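# Place rubber disc under hardness tester gauge foot

## Task

Set the grey rubber disc onto the round table of the hardness tester, positioned so the gauge's foot sits on top of it, then open the gripper and release it.

## Robot and tools

Robot: two arms of the same model, named left_arm and right_arm. Each has six revolute joints and a parallel two-finger gripper. The names are labels only and do not match the sides of any camera picture. left_arm's base sits at (+0.019, +0.254, 0) m and right_arm's at (+0.004, -0.254, 0) m, each turned slightly about vertical (quat_wxyz +0.996,0,0,-0.088 and +0.995,0,0,+0.104).

Scene frame: origin on the table surface midway between the bases, +x pointing out across the table, +z up, left_arm on the +y side. Gripper poses in results use this frame. A gripper's fingers point along its own +z and close along its own y. The reported hand point lies between the finger pads, roughly 1 cm short of the tips, and can be somewhat wrong, more so when the arm is stretched out.

execute_actions takes "actions", a list holding at most one item, plus an optional "pictures" boolean.
- Empty list: no motion, just returns the current state with camera images.
- Motion: {"rows": [...], "steps": n}, n from 9 to 15 (default 15), each step 1/30 s. Every row is one step; if rows run out, the final row repeats.
- Wait: {"steps": n} with no rows, n up to 300, sending nothing new.
Each row has exactly 14 numbers covering both arms even if one stays still: left_arm's waist, shoulder, elbow, wrist pitch, wrist yaw, wrist roll, gripper opening, then the same seven for right_arm. The six joint numbers are absolute target angles in radians (same convention as the Joint positions line), not offsets. Stated ranges: waist -2.618 to 3.054, shoulder 0.000 to 3.142, elbow 0.000 to 3.142, wrist pitch -1.571 to 1.571, wrist yaw -1.571 to 1.571, wrist roll -2.094 to 2.094. True ends may differ by up to 0.036 rad; a target beyond a range end by more than that (and outside the current angle) gets the whole call refused, and targets past the real end are clipped there, reported as "joint sent to its limit". The opening is a unitless number from -1 (closed) to +1 (fully open, about 0.094 m between pads).

Motion behaviour: joints move at limited speed. Each step the sent target is held within a lead of the measured angle (waist 0.202, shoulder 0.258, elbow 0.238, wrist pitch 0.573, wrist yaw and roll 0.522 rad), and if the targets would shift the hand over 70 mm, all are pulled back proportionally. So big moves take several calls. Arms keep heading to the last row while you think or wait, until they settle or a step is HELD. The result is produced 9 steps before an action ends; those steps run afterwards, before the next action begins. The simulation keeps running during your reply.

Result lines: the state line gives each arm's end_effector_position (m) and end_effector_quat_wxyz. Joint positions and Joint velocities list, per arm, six joints (rad, rad/s) then finger gap (m, m/s). grip_measured is the measured opening on the command scale; each gripper may be off by about 1 mm. Torques follow joint order, include gravity load, and carry offset and noise. "joint command not followed" means a clearance check altered or blocked joint targets on some steps; HELD marks steps where your row was not sent, fully or partly. MOTOR HOT appears from 75 °C; OVER-TEMPERATURE FAULT means an arm was stopped (at 90 °C for 10 s; at 100 °C the arm goes limp and drops). Holding loads for long heats motors.

Gripping: between the extremes, fingers go to the grip_measured value you command. To hold the disc, command about 0.03 below its grip_measured reading (less for a lighter hold). Pads push up to roughly 50 to 62 N; very thin items get less. Outside forces may occasionally tug the held disc or nudge loose items.

zoom_image: {"camera", "region": [x0, y0, x1, y1]} in pixels of that camera's last full image, origin top-left, region at most 504 by 504. Cameras: cam_head_left, cam_head_right, cam_high, cam_low, cam_left_wrist, cam_right_wrist, each 504x504.

read_manual: returns only URDF licence text; no motion.

finished_scene: {"scene": number} ends the current scene for good and reports whether the goal holds; it then starts the next task if any. Only call it once the disc is under the foot and released.

Avoid: knocking or placing anything off the table (fails the task), dropping or slipping the disc, slamming, hard pushes against the tester, and letting the two arms collide or press on each other. The wrist camera mounts add bulk near each gripper beyond the URDF boxes. Move smoothly and efficiently.

Each tool is called after "Emit:" in YAML: its name, and indented under it one key for each argument.

## Session

Emit:
execute_actions:
  actions: []

Scene clock: 0.00 s of 5400.00 s.
left_arm: end_effector_position=(+0.0681, +0.3855, +0.1806) grip_measured=+1.000 end_effector_quat_wxyz=(+0.056, -0.486, +0.871, +0.053) | right_arm: end_effector_position=(+0.5444, +0.1011, +0.2142) grip_measured=+1.000 end_effector_quat_wxyz=(+0.529, -0.343, +0.726, +0.275)
Joint positions: left_arm=[ 1.37   0.954  1.088 -1.551 -0.011  0.177  0.094] | right_arm=[ 0.256  2.193  1.774  0.093 -0.436 -0.104  0.094]
Joint velocities: left_arm=[-0.002  0.012 -0.037 -0.022 -0.022  0.037  0.   ] | right_arm=[-0.012  0.002 -0.012 -0.022  0.051 -0.037  0.   ]
Joint torques (N m, as the arm reports them, + toward a larger angle): no reading
Motor temperatures (°C, as the motors report them): left_arm=[25 27 28 27 28 28] | right_arm=[29 27 27 26 27 27]

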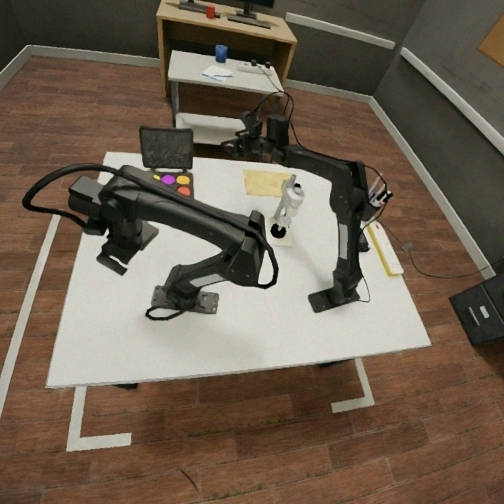

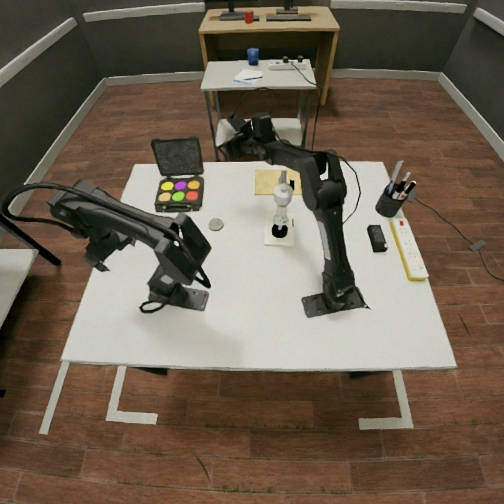

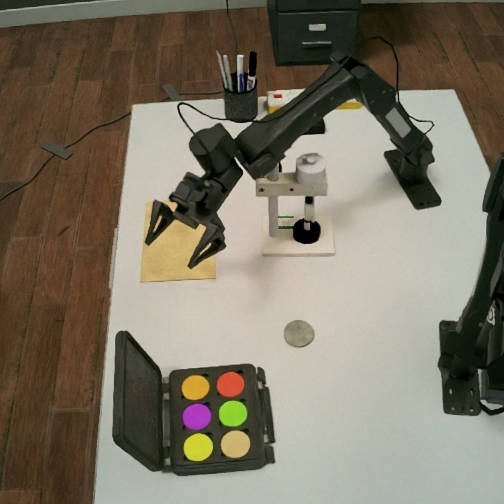

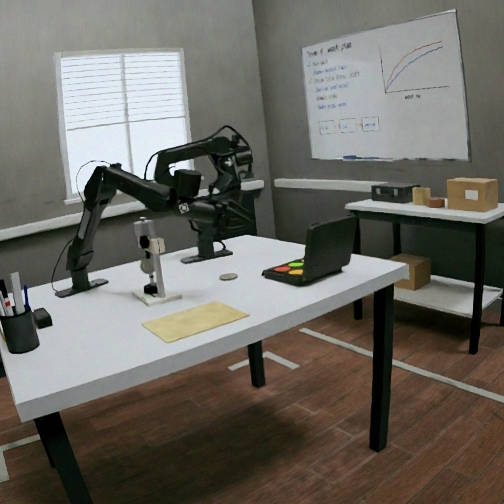

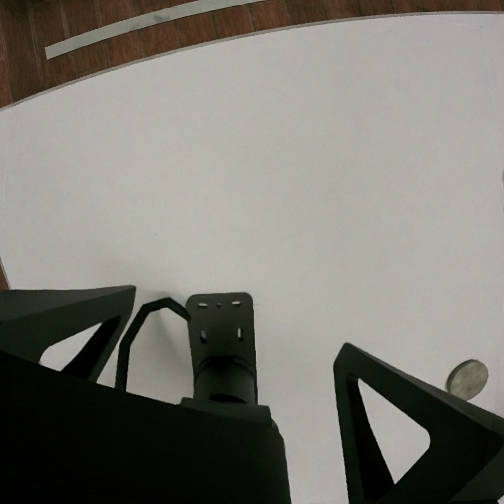

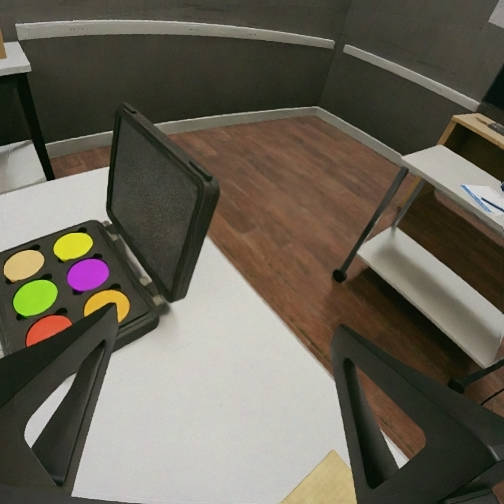

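Emit:
zoom_image:
  camera: "cam_high"
  region: [230, 130, 370, 270]

Emit:
zoom_image:
  camera: "cam_low"
  region: [110, 205, 250, 320]

Emit:
zoom_image:
  camera: "cam_head_right"
  region: [235, 160, 335, 260]

Emit:
zoom_image:
  camera: "cam_head_left"
  region: [235, 160, 335, 260]

Region (230, 130, 370, 270) of cam_high's 504x504 image, scaled by 3.600, with more detail than that image has.

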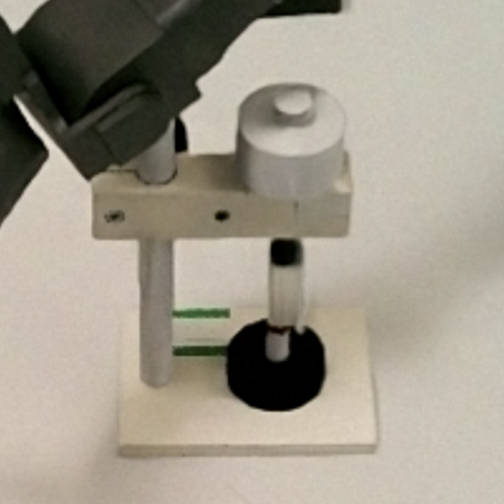

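Region (110, 205, 250, 320) of cam_low's 504x504 image, scaled by 3.600, with more detail than that image has; it fills the top 414 rows of this view, and the rest is white.

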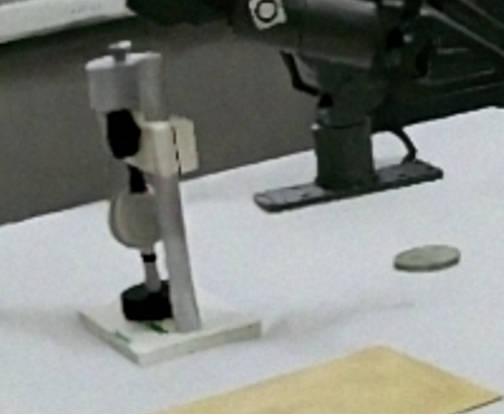

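Region (235, 160, 335, 260) of cam_head_right's 504x504 image, scaled by 5.040, with more detail than that image has.

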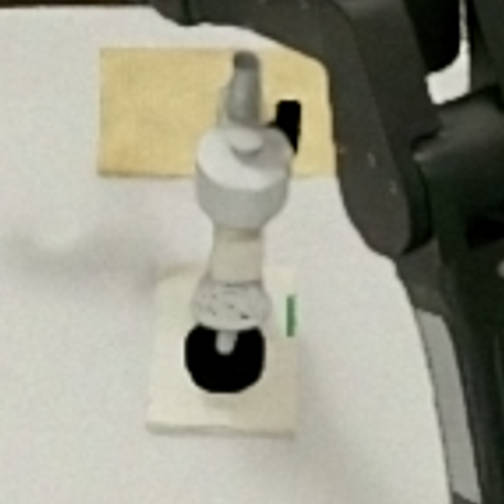

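Region (235, 160, 335, 260) of cam_head_left's 504x504 image, scaled by 5.040, with more detail than that image has.

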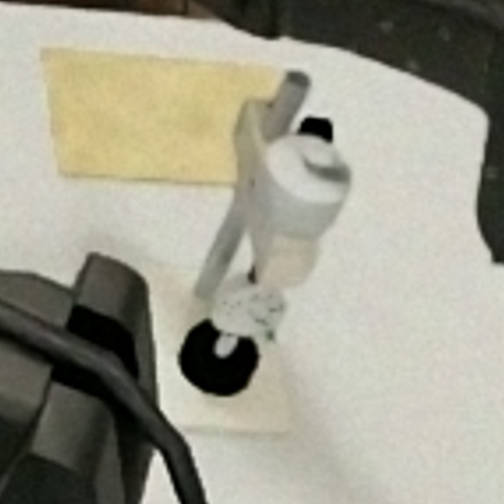

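Emit:
execute_actions:
  actions:
    - {"rows":[[-0.089,0.261,0.152,-0.491,0,0,1, 0.2,1.3,1.5,-0.2,-0.2,0,1]],"steps":15}

Emit:
execute_actions:
  actions:
    - {"steps":20}

Scene clock: 4.00 s of 5400.00 s.
left_arm: end_effector_position=(+0.1597, +0.3976, +0.1647) grip_measured=+1.000 end_effector_quat_wxyz=(+0.362, -0.328, +0.857, +0.166) | right_arm: end_effector_position=(+0.4973, +0.0244, +0.1946) grip_measured=+1.000 end_effector_quat_wxyz=(+0.451, -0.269, +0.824, +0.216)
Joint positions: left_arm=[ 0.958  0.477  0.621 -0.896 -0.01   0.055  0.094] | right_arm=[ 0.214  1.92   1.497 -0.127 -0.294 -0.044  0.094]
Joint velocities: left_arm=[-2.142 -2.713 -2.366  2.894  0.081 -0.286  0.   ] | right_arm=[-0.252 -1.082 -0.305 -0.637  0.344  0.154  0.   ]
Joint torques (N m, as the arm reports them, + toward a larger angle): left_arm=[ 0.31  2.29  5.24  1.44  0.02 -0.1 ] | right_arm=[  0.9  -15.39   8.92   2.5   -0.15   0.06]
Motor temperatures (°C, as the motors report them): left_arm=[25 27 29 27 28 28] | right_arm=[29 30 29 27 27 27]
Steps of this call (steps 1 to 90: nothing new was sent; then 0.80 s passed at rest; steps 91 to 96: the first 6 steps of this action). Readings (joint positions):
91: left_arm=[1.332 0.917 1.045 -1.468 -0.022 0.149] | right_arm=[0.254 2.168 1.739 0.084 -0.406 -0.092]
92: left_arm=[1.257 0.842 0.959 -1.332 -0.022 0.120] | right_arm=[0.251 2.114 1.664 0.043 -0.374 -0.078]
94: left_arm=[1.107 0.665 0.788 -1.109 -0.015 0.080] | right_arm=[0.233 2.004 1.543 -0.060 -0.325 -0.057]
96: the state above

Scene clock: 4.67 s of 5400.00 s.
left_arm: end_effector_position=(+0.2295, +0.1989, +0.0715) grip_measured=+1.000 end_effector_quat_wxyz=(+0.453, +0.119, +0.882, -0.059) | right_arm: end_effector_position=(+0.3688, -0.0538, +0.4952) grip_measured=+1.000 end_effector_quat_wxyz=(+0.691, -0.219, +0.655, +0.216)
Joint positions: left_arm=[-0.081  0.262  0.139 -0.499  0.006  0.009  0.094] | right_arm=[ 0.2    1.278  1.498 -0.171 -0.218 -0.008  0.094]
Joint velocities: left_arm=[-0.017  0.017 -0.007  0.11  -0.022  0.007  0.   ] | right_arm=[-0.002  0.085 -0.002 -0.154  0.007 -0.007  0.   ]
Joint torques (N m, as the arm reports them, + toward a larger angle): left_arm=[-0.5   2.26  7.45  1.99 -0.03 -0.09] | right_arm=[ 0.06 -2.16  6.51  1.83  0.11  0.1 ]
Motor temperatures (°C, as the motors report them): left_arm=[25 27 29 27 28 28] | right_arm=[29 30 29 27 27 27]
Kept back: nothing.
Steps of this call (steps 1 to 9: the last 9 steps of your previous action; steps 10 to 20: the robot went on to your last target). Readings (joint positions):
1: left_arm=[0.883 0.388 0.542 -0.809 -0.009 0.045] | right_arm=[0.207 1.884 1.490 -0.144 -0.283 -0.040]
2: left_arm=[0.809 0.318 0.466 -0.739 -0.007 0.038] | right_arm=[0.202 1.848 1.489 -0.155 -0.273 -0.036]
4: left_arm=[0.659 0.262 0.319 -0.628 -0.006 0.028] | right_arm=[0.200 1.773 1.489 -0.164 -0.258 -0.030]
8: left_arm=[0.359 0.262 0.144 -0.585 -0.003 0.016] | right_arm=[0.200 1.613 1.489 -0.171 -0.241 -0.023]
20: the state above

Emit:
execute_actions:
  actions:
    - {"rows":[[-0.089,0.261,0.152,-0.491,0,0,1, 0.21,1.25,1.49,-0.22,-0.19,0,1],[-0.089,0.261,0.152,-0.491,0,0,1, 0.22,1.19,1.47,-0.24,-0.17,0,1],[-0.089,0.261,0.152,-0.491,0,0,1, 0.23,1.13,1.44,-0.27,-0.16,0,1],[-0.089,0.261,0.152,-0.491,0,0,1, 0.24,1.07,1.41,-0.3,-0.14,0,1],[-0.089,0.261,0.152,-0.491,0,0,1, 0.25,1.01,1.38,-0.33,-0.13,0,1],[-0.089,0.261,0.152,-0.491,0,0,1, 0.26,0.95,1.34,-0.36,-0.11,0,1],[-0.089,0.261,0.152,-0.491,0,0,1, 0.27,0.89,1.3,-0.39,-0.1,0,1],[-0.089,0.261,0.152,-0.491,0,0,1, 0.28,0.83,1.26,-0.42,-0.08,0,1],[-0.089,0.261,0.152,-0.491,0,0,1, 0.29,0.77,1.22,-0.45,-0.07,0,1],[-0.089,0.261,0.152,-0.491,0,0,1, 0.3,0.71,1.18,-0.48,-0.05,0,1],[-0.089,0.261,0.152,-0.491,0,0,1, 0.31,0.65,1.14,-0.51,-0.04,0,1],[-0.089,0.261,0.152,-0.491,0,0,1, 0.32,0.59,1.1,-0.54,-0.02,0,1],[-0.089,0.261,0.152,-0.491,0,0,1, 0.33,0.53,1.05,-0.57,0,0,1],[-0.089,0.261,0.152,-0.491,0,0,1, 0.34,0.47,1.0,-0.6,0,0,1],[-0.089,0.261,0.152,-0.491,0,0,1, 0.35,0.41,0.95,-0.63,0,0,1]],"steps":15}

Emit:
execute_actions:
  actions:
    - {"rows":[[-0.089,0.261,0.152,-0.491,0,0,1, 0.36,0.35,0.9,-0.65,0,0,1],[-0.089,0.261,0.152,-0.491,0,0,1, 0.37,0.29,0.85,-0.67,0,0,1],[-0.089,0.261,0.152,-0.491,0,0,1, 0.38,0.23,0.8,-0.69,0,0,1],[-0.089,0.261,0.152,-0.491,0,0,1, 0.385,0.18,0.75,-0.71,0,0,1],[-0.089,0.261,0.152,-0.491,0,0,1, 0.385,0.14,0.7,-0.73,0,0,1],[-0.089,0.261,0.152,-0.491,0,0,1, 0.385,0.11,0.65,-0.75,0,0,1],[-0.089,0.261,0.152,-0.491,0,0,1, 0.385,0.1,0.61,-0.77,0,0,1],[-0.089,0.261,0.152,-0.491,0,0,1, 0.385,0.1,0.58,-0.79,0,0,1],[-0.089,0.261,0.152,-0.491,0,0,1, 0.385,0.1,0.56,-0.8,0,0,1]],"steps":9}

Emit:
execute_actions:
  actions:
    - {"steps":18}
  pictures: true

Scene clock: 5.97 s of 5400.00 s.
left_arm: end_effector_position=(+0.2302, +0.1987, +0.0724) grip_measured=+1.000 end_effector_quat_wxyz=(+0.455, +0.119, +0.881, -0.060) | right_arm: end_effector_position=(+0.3297, -0.0661, +0.4717) grip_measured=+1.000 end_effector_quat_wxyz=(+0.667, -0.215, +0.681, +0.209)
Joint positions: left_arm=[-0.081  0.262  0.139 -0.495  0.006  0.008  0.094] | right_arm=[ 0.235  1.127  1.382 -0.277 -0.167 -0.006  0.094]
Joint velocities: left_arm=[ 0.002  0.017  0.002  0.081  0.022 -0.051  0.   ] | right_arm=[ 0.295 -1.678 -0.901 -0.725  0.242 -0.051  0.   ]
Joint torques (N m, as the arm reports them, + toward a larger angle): left_arm=[-0.66  2.25  7.47  2.03 -0.04 -0.08] | right_arm=[ 0.27 -7.51  7.63  2.26  0.08  0.07]
Motor temperatures (°C, as the motors report them): left_arm=[25 27 30 27 28 28] | right_arm=[29 30 29 28 27 27]
Steps of this call (steps 1 to 30: the robot went on to your last target; steps 31 to 33: nothing new was sent; steps 34 to 39: the first 6 steps of this action). Readings (joint positions):
34: left_arm=[-0.081 0.262 0.139 -0.495 0.006 0.008] | right_arm=[0.200 1.296 1.498 -0.197 -0.210 -0.007]
35: left_arm=[-0.081 0.262 0.139 -0.495 0.006 0.008] | right_arm=[0.203 1.286 1.491 -0.201 -0.204 -0.006]
37: left_arm=[-0.081 0.262 0.139 -0.495 0.006 0.008] | right_arm=[0.215 1.228 1.445 -0.229 -0.185 -0.006]
39: the state above

Scene clock: 6.27 s of 5400.00 s.
left_arm: end_effector_position=(+0.2302, +0.1987, +0.0724) grip_measured=+1.000 end_effector_quat_wxyz=(+0.455, +0.119, +0.881, -0.060) | right_arm: end_effector_position=(+0.1783, -0.1386, +0.4535) grip_measured=+1.000 end_effector_quat_wxyz=(+0.713, -0.198, +0.638, +0.212)
Joint positions: left_arm=[-0.081  0.262  0.139 -0.495  0.006  0.008  0.094] | right_arm=[ 0.326  0.495  1.066 -0.463 -0.056 -0.006  0.094]
Joint velocities: left_arm=[-0.002 -0.017 -0.002 -0.022 -0.022 -0.022  0.   ] | right_arm=[ 0.271 -1.81  -1.321 -0.784  0.271  0.081  0.   ]
Joint torques (N m, as the arm reports them, + toward a larger angle): left_arm=[-0.66  2.26  7.46  2.03 -0.04 -0.09] | right_arm=[0.44 5.68 2.8  1.27 0.11 0.07]
Motor temperatures (°C, as the motors report them): left_arm=[25 27 30 27 28 28] | right_arm=[29 30 29 28 27 27]
Kept back: the last 9 steps of this action.
Steps of this call (steps 1 to 9: the last 9 steps of your previous action). Readings (joint positions):
1: left_arm=[-0.081 0.262 0.139 -0.495 0.006 0.008] | right_arm=[0.246 1.065 1.351 -0.300 -0.157 -0.006]
2: left_arm=[-0.081 0.262 0.139 -0.495 0.006 0.008] | right_arm=[0.256 0.996 1.318 -0.321 -0.145 -0.006]
4: left_arm=[-0.081 0.262 0.139 -0.495 0.006 0.008] | right_arm=[0.278 0.847 1.250 -0.363 -0.121 -0.006]
8: left_arm=[-0.081 0.262 0.139 -0.495 0.006 0.008] | right_arm=[0.317 0.560 1.109 -0.441 -0.066 -0.006]
9: the state above

Scene clock: 6.87 s of 5400.00 s.
left_arm: end_effector_position=(+0.2302, +0.1987, +0.0725) grip_measured=+1.000 end_effector_quat_wxyz=(+0.455, +0.119, +0.881, -0.060) | right_arm: end_effector_position=(+0.1582, -0.1485, +0.2145) grip_measured=+1.000 end_effector_quat_wxyz=(+0.539, -0.244, +0.789, +0.166)
Joint positions: left_arm=[-0.081  0.262  0.139 -0.494  0.006  0.008  0.094] | right_arm=[ 0.378  0.111  0.543 -0.804 -0.012 -0.006  0.094]
Joint velocities: left_arm=[-0.002 -0.007 -0.007 -0.051 -0.007 -0.051  0.   ] | right_arm=[-0.002  0.007 -0.017 -0.037  0.037 -0.066  0.   ]
Joint torques (N m, as the arm reports them, + toward a larger angle): left_arm=[-0.66  2.24  7.46  2.03 -0.05 -0.09] | right_arm=[0.6  2.96 7.1  2.02 0.11 0.08]
Motor temperatures (°C, as the motors report them): left_arm=[25 27 30 27 28 28] | right_arm=[29 30 29 28 27 27]
Kept back: nothing.
Steps of this call (steps 1 to 9: the last 9 steps of your previous action; steps 10 to 18: the robot went on to your last target). Readings (joint positions):
1: left_arm=[-0.081 0.262 0.139 -0.495 0.006 0.008] | right_arm=[0.336 0.435 1.019 -0.486 -0.048 -0.006]
2: left_arm=[-0.081 0.262 0.139 -0.495 0.006 0.008] | right_arm=[0.345 0.380 0.970 -0.510 -0.041 -0.006]
4: left_arm=[-0.081 0.262 0.139 -0.494 0.006 0.008] | right_arm=[0.364 0.275 0.865 -0.562 -0.032 -0.006]
8: left_arm=[-0.081 0.262 0.139 -0.494 0.006 0.008] | right_arm=[0.377 0.122 0.656 -0.675 -0.021 -0.006]
18: the state above

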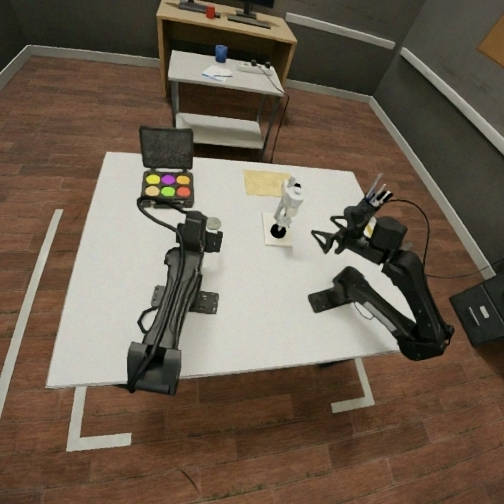

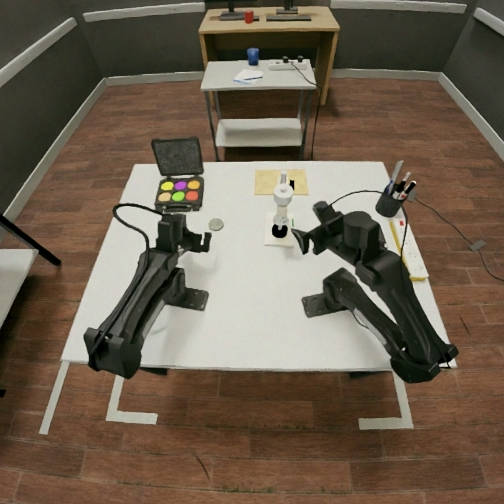

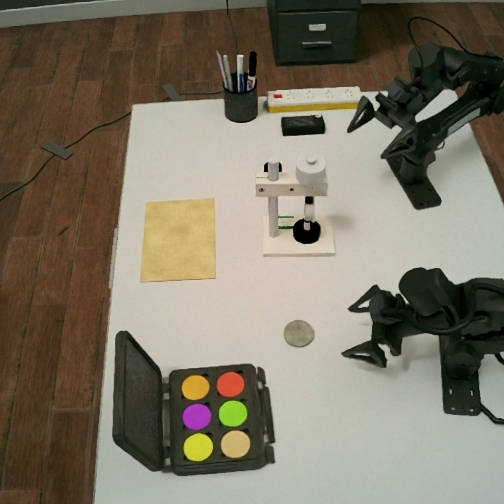

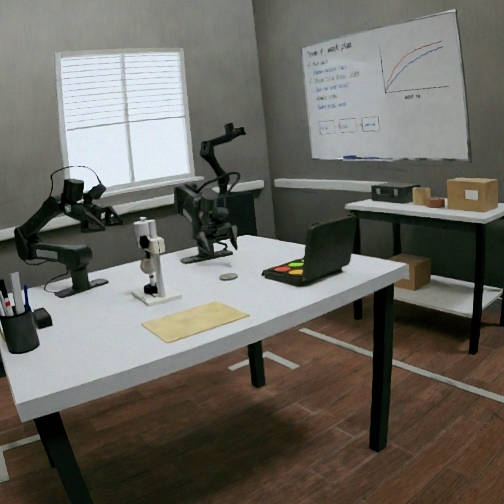

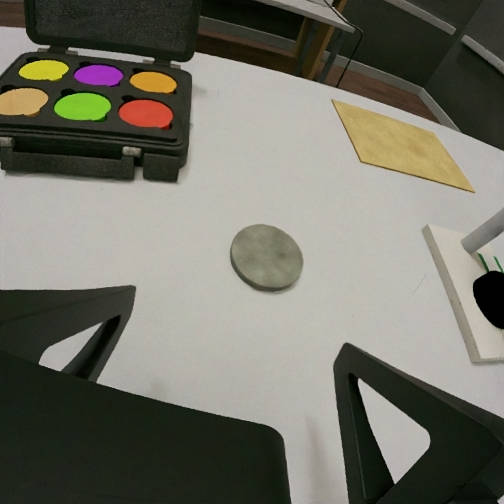

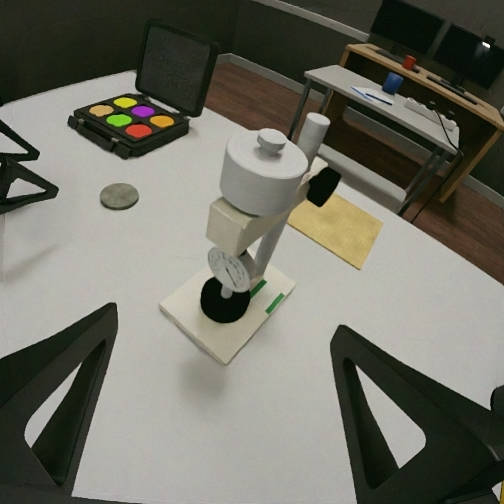

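Emit:
execute_actions:
  actions:
    - {"rows":[[-0.095,0.29,0.157,-0.42,0,0,1, 0.38,0.12,0.562,-0.77,0,0,1],[-0.1,0.34,0.162,-0.34,0,0,1, 0.376,0.15,0.565,-0.74,0,0,1],[-0.105,0.41,0.167,-0.26,0,0,1, 0.372,0.18,0.567,-0.71,0,0,1],[-0.11,0.48,0.172,-0.18,0,0,1, 0.368,0.22,0.57,-0.68,0,0,1],[-0.115,0.55,0.178,-0.1,0,0,1, 0.364,0.26,0.572,-0.65,0,0,1],[-0.12,0.62,0.184,-0.02,0,0,1, 0.36,0.3,0.575,-0.62,0,0,1],[-0.125,0.69,0.19,0.05,0,0,1, 0.356,0.34,0.577,-0.59,0,0,1],[-0.13,0.76,0.196,0.12,0,0,1, 0.352,0.38,0.58,-0.56,0,0,1],[-0.135,0.83,0.202,0.19,0,0,1, 0.348,0.42,0.582,-0.53,0,0,1],[-0.14,0.9,0.208,0.26,0,0,1, 0.344,0.46,0.585,-0.5,0,0,1],[-0.146,0.97,0.214,0.32,0,0,1, 0.34,0.5,0.587,-0.47,0,0,1],[-0.146,1.04,0.22,0.372,0,0,1, 0.336,0.53,0.59,-0.45,0,0,1],[-0.146,1.11,0.226,0.372,0,0,1, 0.332,0.56,0.593,-0.439,0,0,1],[-0.146,1.17,0.226,0.372,0,0,1, 0.33,0.58,0.593,-0.439,0,0,1],[-0.146,1.225,0.226,0.372,0,0,1, 0.33,0.589,0.593,-0.439,0,0,1]],"steps":15}

Emit:
execute_actions:
  actions:
    - {"steps":20}
  pictures: true

Scene clock: 9.53 s of 5400.00 s.
left_arm: end_effector_position=(+0.2512, +0.1879, +0.0736) grip_measured=+1.000 end_effector_quat_wxyz=(+0.455, +0.128, +0.879, -0.064) | right_arm: end_effector_position=(+0.1715, -0.1407, +0.2123) grip_measured=+1.000 end_effector_quat_wxyz=(+0.526, -0.245, +0.798, +0.161)
Joint positions: left_arm=[-0.102  0.495  0.149 -0.27   0.006  0.008  0.094] | right_arm=[ 0.374  0.209  0.543 -0.739 -0.011 -0.006  0.094]
Joint velocities: left_arm=[-0.154  2.054  0.154  1.692  0.022  0.022  0.   ] | right_arm=[-0.09   1.15   0.012  0.725 -0.007  0.037  0.   ]
Joint torques (N m, as the arm reports them, + toward a larger angle): left_arm=[-0.55  1.66  8.63  1.96 -0.08 -0.13] | right_arm=[-0.57  5.32  8.55  2.21  0.11  0.11]
Motor temperatures (°C, as the motors report them): left_arm=[25 27 31 28 28 28] | right_arm=[29 30 29 28 27 27]
Steps of this call (steps 1 to 15: the robot went on to your last target; steps 16 to 74: nothing new was sent; steps 75 to 80: the first 6 steps of this action). Readings (joint positions):
75: left_arm=[-0.081 0.265 0.139 -0.487 0.006 0.008] | right_arm=[0.378 0.111 0.543 -0.804 -0.011 -0.006]
76: left_arm=[-0.084 0.279 0.139 -0.465 0.006 0.008] | right_arm=[0.378 0.113 0.543 -0.802 -0.011 -0.006]
78: left_arm=[-0.092 0.362 0.141 -0.380 0.006 0.008] | right_arm=[0.378 0.142 0.543 -0.779 -0.011 -0.006]
80: the state above

Scene clock: 10.20 s of 5400.00 s.
left_arm: end_effector_position=(+0.3119, +0.1597, +0.0390) grip_measured=+1.000 end_effector_quat_wxyz=(+0.436, +0.144, +0.886, -0.070) | right_arm: end_effector_position=(+0.2286, -0.1149, +0.1978) grip_measured=+1.000 end_effector_quat_wxyz=(+0.490, -0.237, +0.827, +0.140)
Joint positions: left_arm=[-0.136  1.223  0.21   0.357  0.006  0.008  0.094] | right_arm=[ 0.338  0.583  0.557 -0.476 -0.01  -0.006  0.094]
Joint velocities: left_arm=[-0.012 -0.012 -0.012  0.051 -0.066  0.066  0.   ] | right_arm=[ 0.002 -0.002 -0.002 -0.022  0.051 -0.022  0.   ]
Joint torques (N m, as the arm reports them, + toward a larger angle): left_arm=[-0.76 -2.1   6.41  1.95 -0.04 -0.08] | right_arm=[-0.6   1.66  9.53  2.25  0.07  0.09]
Motor temperatures (°C, as the motors report them): left_arm=[25 27 31 28 28 28] | right_arm=[29 30 29 28 27 27]
Kept back: nothing.
Steps of this call (steps 1 to 9: the last 9 steps of your previous action; steps 10 to 20: the robot went on to your last target). Readings (joint positions):
1: left_arm=[-0.107 0.566 0.154 -0.209 0.006 0.008] | right_arm=[0.370 0.250 0.543 -0.716 -0.011 -0.006]
2: left_arm=[-0.112 0.638 0.159 -0.147 0.006 0.008] | right_arm=[0.366 0.294 0.543 -0.692 -0.011 -0.006]
4: left_arm=[-0.123 0.779 0.172 -0.017 0.006 0.008] | right_arm=[0.358 0.380 0.543 -0.641 -0.011 -0.006]
8: left_arm=[-0.136 1.054 0.202 0.216 0.006 0.008] | right_arm=[0.342 0.530 0.554 -0.546 -0.011 -0.006]
20: the state above

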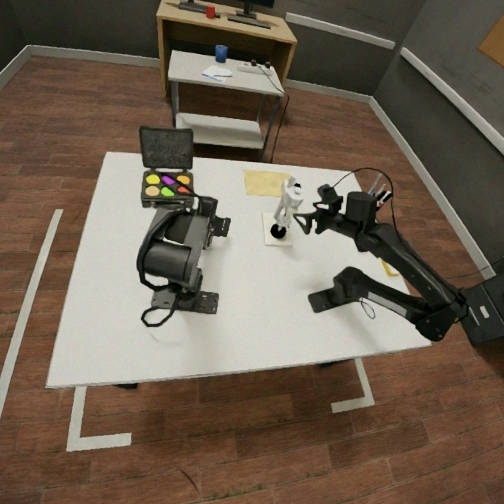

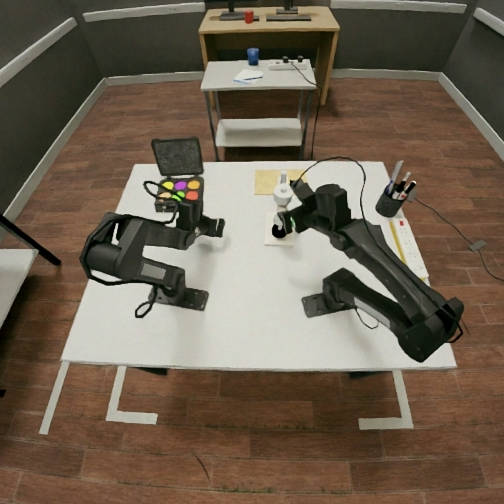

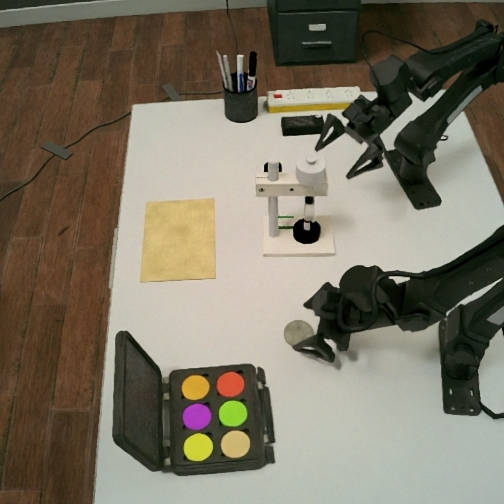

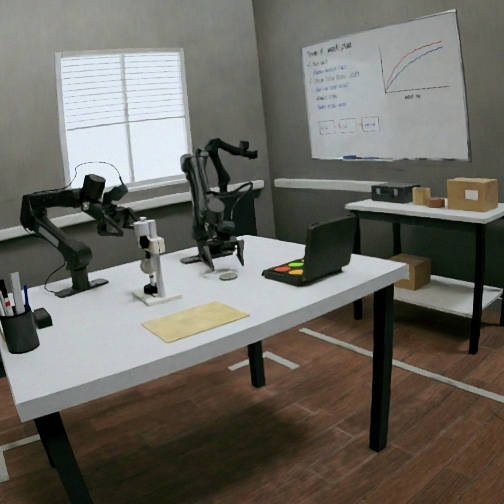

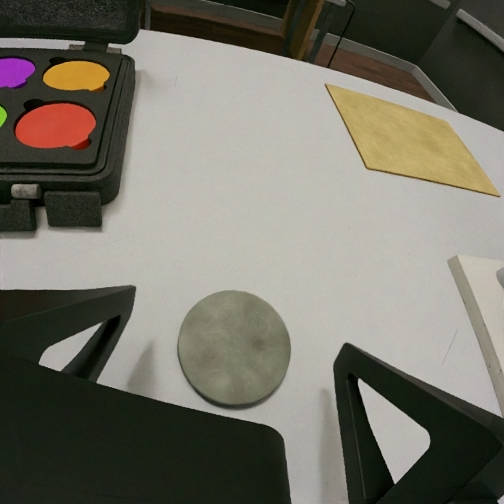

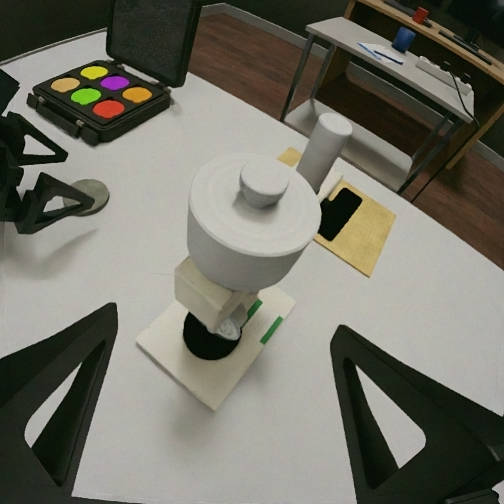

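Emit:
execute_actions:
  actions:
    - {"rows":[[-0.146,1.235,0.224,0.4,0,0,1, 0.33,0.589,0.605,-0.42,0,0,1],[-0.146,1.25,0.222,0.425,0,0,1, 0.33,0.59,0.615,-0.4,0,0,1],[-0.146,1.265,0.22,0.45,0,0,1, 0.33,0.6,0.625,-0.38,0,0,1],[-0.146,1.28,0.217,0.475,0,0,1, 0.33,0.62,0.632,-0.36,0,0,1],[-0.146,1.295,0.215,0.5,0,0,1, 0.33,0.645,0.638,-0.335,0,0,1],[-0.146,1.31,0.212,0.52,0,0,1, 0.33,0.67,0.644,-0.31,0,0,1],[-0.146,1.325,0.21,0.54,0,0,1, 0.33,0.695,0.65,-0.285,0,0,1],[-0.146,1.34,0.207,0.56,0,0,1, 0.33,0.72,0.655,-0.26,0,0,1],[-0.146,1.355,0.205,0.58,0,0,1, 0.33,0.745,0.66,-0.24,0,0,1],[-0.146,1.37,0.202,0.6,0,0,1, 0.33,0.77,0.665,-0.22,0,0,1],[-0.146,1.385,0.2,0.615,0,0,1, 0.33,0.795,0.67,-0.2,0,0,1],[-0.146,1.4,0.197,0.615,0,0,1, 0.33,0.82,0.673,-0.19,0,0,1],[-0.146,1.412,0.195,0.615,0,0,1, 0.33,0.84,0.673,-0.19,0,0,1],[-0.146,1.422,0.192,0.615,0,0,1, 0.33,0.86,0.673,-0.19,0,0,1],[-0.146,1.431,0.192,0.615,0,0,1, 0.33,0.872,0.673,-0.19,0,0,1]],"steps":15}

Emit:
execute_actions:
  actions:
    - {"steps":20}
  pictures: true

Scene clock: 11.70 s of 5400.00 s.
left_arm: end_effector_position=(+0.3207, +0.1569, +0.0427) grip_measured=+1.000 end_effector_quat_wxyz=(+0.454, +0.143, +0.877, -0.072) | right_arm: end_effector_position=(+0.2380, -0.1092, +0.2219) grip_measured=+1.000 end_effector_quat_wxyz=(+0.517, -0.232, +0.811, +0.147)
Joint positions: left_arm=[-0.136  1.271  0.21   0.445  0.006  0.008  0.094] | right_arm=[ 0.338  0.612  0.598 -0.422 -0.01  -0.006  0.094]
Joint velocities: left_arm=[ 0.002  0.447 -0.012  0.564 -0.007  0.066  0.   ] | right_arm=[ 0.017  0.51   0.335  0.608  0.066 -0.007  0.   ]
Joint torques (N m, as the arm reports them, + toward a larger angle): left_arm=[-0.76 -1.53  5.13  1.95 -0.04 -0.08] | right_arm=[-0.59  3.18  8.83  2.17  0.08  0.08]
Motor temperatures (°C, as the motors report them): left_arm=[25 27 31 28 28 28] | right_arm=[29 30 30 29 27 27]
Steps of this call (steps 1 to 30: the robot went on to your last target; steps 31 to 39: nothing new was sent; steps 40 to 45: the first 6 steps of this action). Readings (joint positions):
40: left_arm=[-0.136 1.223 0.210 0.371 0.006 0.008] | right_arm=[0.338 0.583 0.558 -0.472 -0.010 -0.006]
41: left_arm=[-0.136 1.226 0.210 0.379 0.006 0.008] | right_arm=[0.338 0.583 0.561 -0.470 -0.010 -0.006]
43: left_arm=[-0.136 1.242 0.210 0.409 0.006 0.008] | right_arm=[0.338 0.586 0.575 -0.456 -0.010 -0.006]
45: the state above

Scene clock: 12.37 s of 5400.00 s.
left_arm: end_effector_position=(+0.3314, +0.1534, +0.0311) grip_measured=+1.000 end_effector_quat_wxyz=(+0.460, +0.142, +0.873, -0.073) | right_arm: end_effector_position=(+0.2809, -0.0832, +0.2140) grip_measured=+1.000 end_effector_quat_wxyz=(+0.509, -0.233, +0.816, +0.145)
Joint positions: left_arm=[-0.136  1.42   0.21   0.609  0.006  0.008  0.094] | right_arm=[ 0.338  0.869  0.641 -0.227 -0.01  -0.006  0.094]
Joint velocities: left_arm=[-0.002 -0.007 -0.002 -0.007  0.007  0.037  0.   ] | right_arm=[ 0.007 -0.007 -0.037  0.081 -0.037 -0.037  0.   ]
Joint torques (N m, as the arm reports them, + toward a larger angle): left_arm=[-0.76 -2.35  3.18  2.1  -0.04 -0.08] | right_arm=[-0.59 -0.77  9.4   2.32  0.07  0.08]
Motor temperatures (°C, as the motors report them): left_arm=[25 27 31 29 28 28] | right_arm=[29 30 30 29 28 27]
Kept back: nothing.
Steps of this call (steps 1 to 9: the last 9 steps of your previous action; steps 10 to 20: the robot went on to your last target). Readings (joint positions):
1: left_arm=[-0.136 1.286 0.210 0.463 0.006 0.008] | right_arm=[0.338 0.633 0.608 -0.399 -0.010 -0.006]
2: left_arm=[-0.136 1.302 0.210 0.481 0.006 0.008] | right_arm=[0.338 0.657 0.617 -0.375 -0.010 -0.006]
4: left_arm=[-0.136 1.333 0.210 0.518 0.006 0.008] | right_arm=[0.338 0.710 0.630 -0.329 -0.010 -0.006]
8: left_arm=[-0.136 1.389 0.210 0.575 0.006 0.008] | right_arm=[0.338 0.813 0.641 -0.260 -0.010 -0.006]
20: the state above

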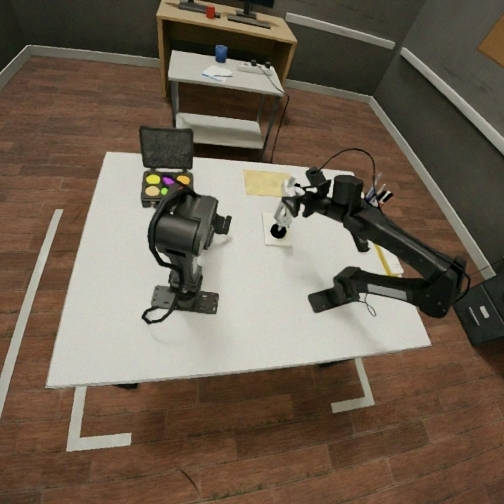

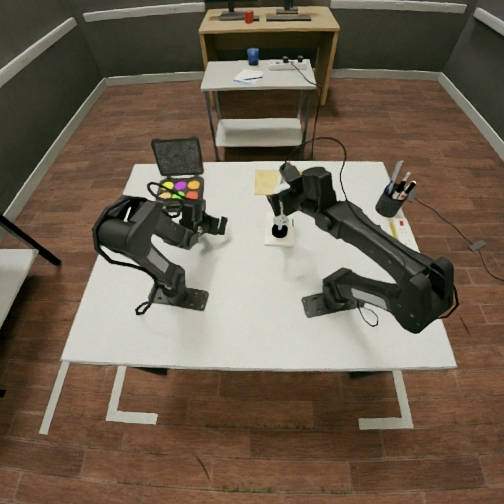

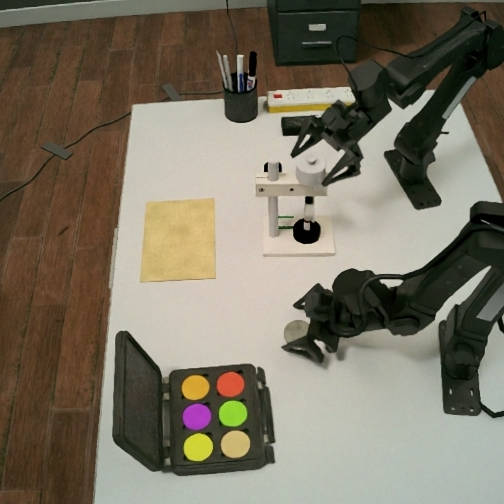

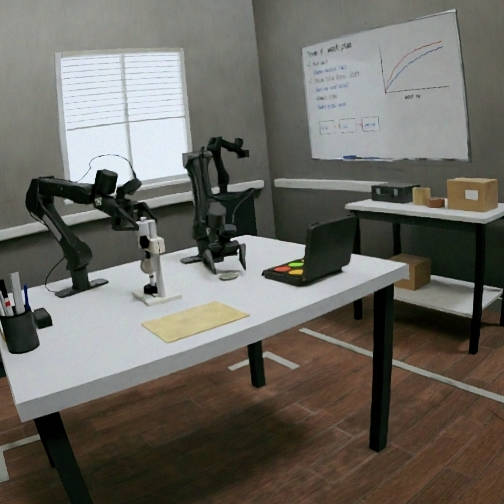

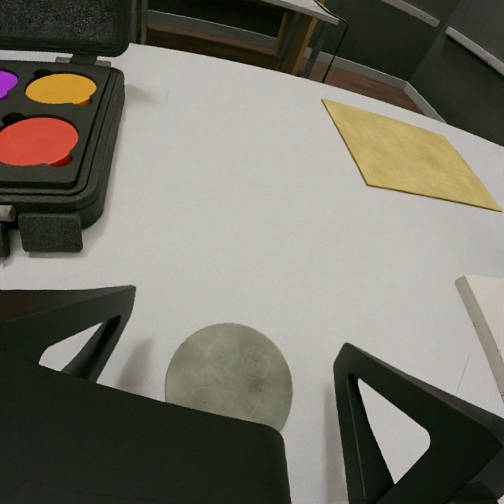

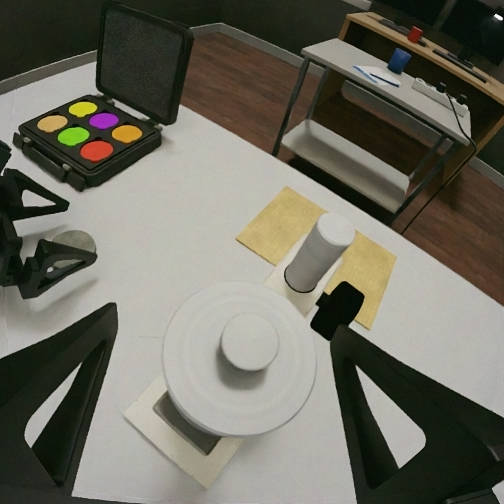

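Emit:
execute_actions:
  actions:
    - {"rows":[[-0.146,1.431,0.192,0.6,0,0,1, 0.325,0.872,0.673,-0.19,0,0,0.9],[-0.146,1.431,0.192,0.58,0,0,1, 0.32,0.872,0.673,-0.19,0,0,0.8],[-0.146,1.431,0.192,0.56,0,0,1, 0.318,0.872,0.673,-0.19,0,0,0.7],[-0.146,1.431,0.192,0.545,0,0,1, 0.318,0.872,0.673,-0.19,0,0,0.6],[-0.146,1.431,0.192,0.535,0,0,1, 0.318,0.872,0.673,-0.19,0,0,0.6]],"steps":9}

Emit:
execute_actions:
  actions:
    - {"steps":18}
  pictures: true

Emit:
zoom_image:
  camera: "cam_low"
  region: [110, 185, 260, 310]

Emit:
zoom_image:
  camera: "cam_high"
  region: [250, 110, 370, 230]

Scene clock: 13.10 s of 5400.00 s.
left_arm: end_effector_position=(+0.3317, +0.1533, +0.0317) grip_measured=+1.000 end_effector_quat_wxyz=(+0.462, +0.142, +0.873, -0.073) | right_arm: end_effector_position=(+0.2812, -0.0830, +0.2147) grip_measured=+1.000 end_effector_quat_wxyz=(+0.510, -0.233, +0.815, +0.146)
Joint positions: left_arm=[-0.136  1.42   0.21   0.611  0.006  0.008  0.094] | right_arm=[ 0.338  0.869  0.641 -0.224 -0.01  -0.006  0.094]
Joint velocities: left_arm=[-0.002 -0.002 -0.002 -0.037  0.037  0.022  0.   ] | right_arm=[-0.002 -0.017  0.007 -0.066 -0.022  0.066  0.   ]
Joint torques (N m, as the arm reports them, + toward a larger angle): left_arm=[-0.77 -2.36  3.18  2.05 -0.04 -0.08] | right_arm=[-0.58 -0.79  9.41  2.3   0.07  0.09]
Motor temperatures (°C, as the motors report them): left_arm=[25 27 31 29 28 28] | right_arm=[29 30 30 29 28 27]
Kept back: the last 9 steps of this action.
Steps of this call (steps 1 to 22: the robot went on to your last target). Readings (joint positions):
1: left_arm=[-0.136 1.420 0.210 0.609 0.006 0.008] | right_arm=[0.338 0.869 0.641 -0.226 -0.010 -0.006]
2: left_arm=[-0.136 1.420 0.210 0.610 0.006 0.008] | right_arm=[0.338 0.869 0.641 -0.225 -0.010 -0.006]
4: left_arm=[-0.136 1.420 0.210 0.611 0.006 0.008] | right_arm=[0.338 0.869 0.641 -0.224 -0.010 -0.006]
8: left_arm=[-0.136 1.420 0.210 0.611 0.006 0.008] | right_arm=[0.338 0.869 0.641 -0.224 -0.010 -0.006]
22: the state above

Scene clock: 13.70 s of 5400.00 s.
left_arm: end_effector_position=(+0.3239, +0.1558, +0.0203) grip_measured=+1.000 end_effector_quat_wxyz=(+0.437, +0.144, +0.885, -0.070) | right_arm: end_effector_position=(+0.2834, -0.0864, +0.2148) grip_measured=+0.601 end_effector_quat_wxyz=(+0.511, -0.228, +0.816, +0.142)
Joint positions: left_arm=[-0.136  1.42   0.21   0.555  0.006  0.008  0.094] | right_arm=[ 0.325  0.869  0.641 -0.223 -0.01  -0.006  0.075]
Joint velocities: left_arm=[-0.002  0.007  0.007  0.022 -0.037  0.007  0.   ] | right_arm=[-0.007  0.002  0.002 -0.022 -0.007  0.037 -0.   ]
Joint torques (N m, as the arm reports them, + toward a larger angle): left_arm=[-0.77 -2.33  3.14  1.75 -0.04 -0.08] | right_arm=[-0.56 -0.76  9.41  2.3   0.07  0.08]
Motor temperatures (°C, as the motors report them): left_arm=[25 27 31 29 28 28] | right_arm=[29 29 30 29 28 27]
Kept back: nothing.
Steps of this call (steps 1 to 9: the last 9 steps of your previous action; steps 10 to 18: the robot went on to your last target). Readings (joint positions):
1: left_arm=[-0.136 1.420 0.210 0.611 0.006 0.008] | right_arm=[0.337 0.869 0.641 -0.224 -0.010 -0.006]
2: left_arm=[-0.136 1.420 0.210 0.610 0.006 0.008] | right_arm=[0.335 0.869 0.641 -0.224 -0.010 -0.006]
4: left_arm=[-0.136 1.420 0.210 0.600 0.006 0.008] | right_arm=[0.328 0.869 0.641 -0.223 -0.010 -0.006]
8: left_arm=[-0.136 1.420 0.210 0.571 0.006 0.008] | right_arm=[0.325 0.869 0.641 -0.223 -0.010 -0.006]
18: the state above

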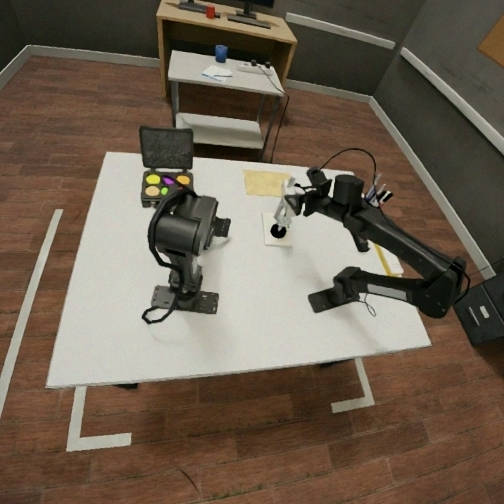

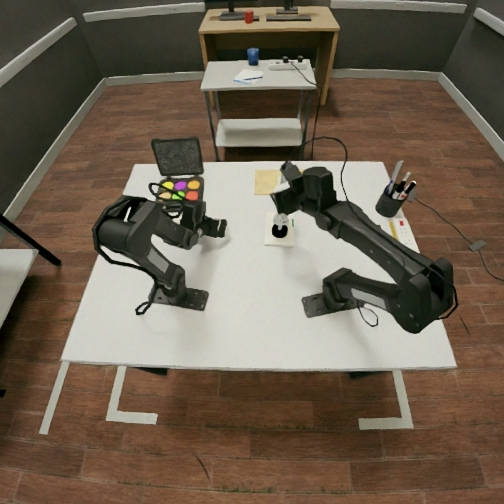

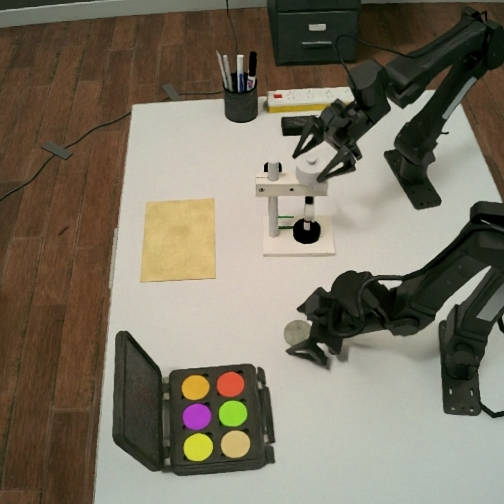

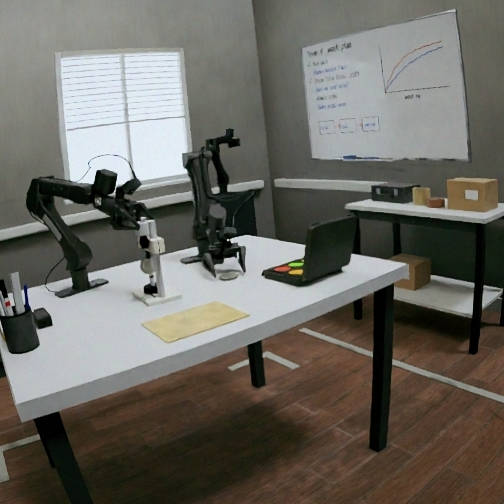

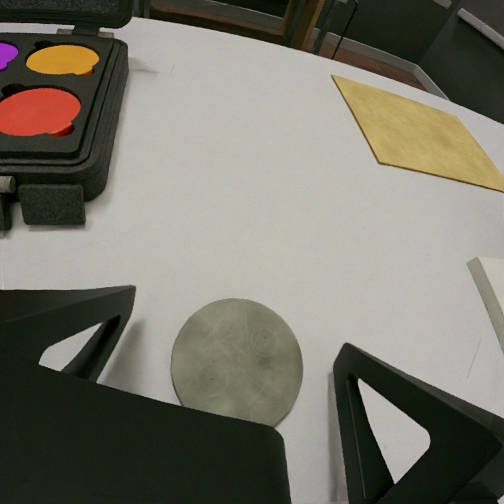

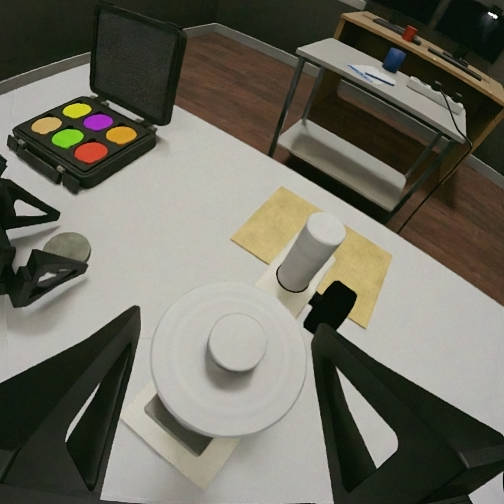

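Region (110, 185, 260, 310) of cam_low's 504x504 image, scaled by 3.360, with more detail than that image has.

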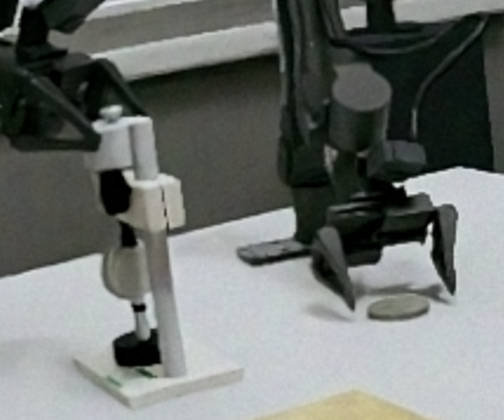

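Region (250, 110, 370, 230) of cam_high's 504x504 image, scaled by 4.200, with more detail than that image has.

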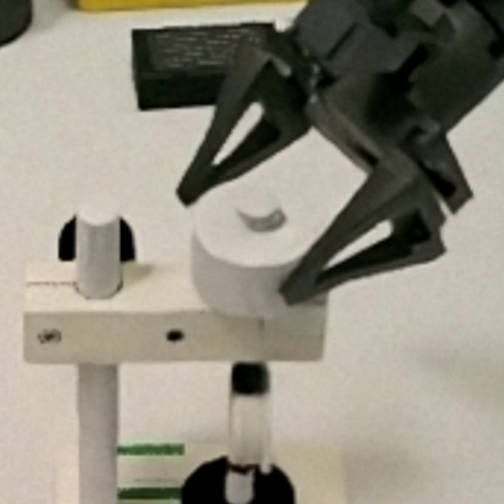

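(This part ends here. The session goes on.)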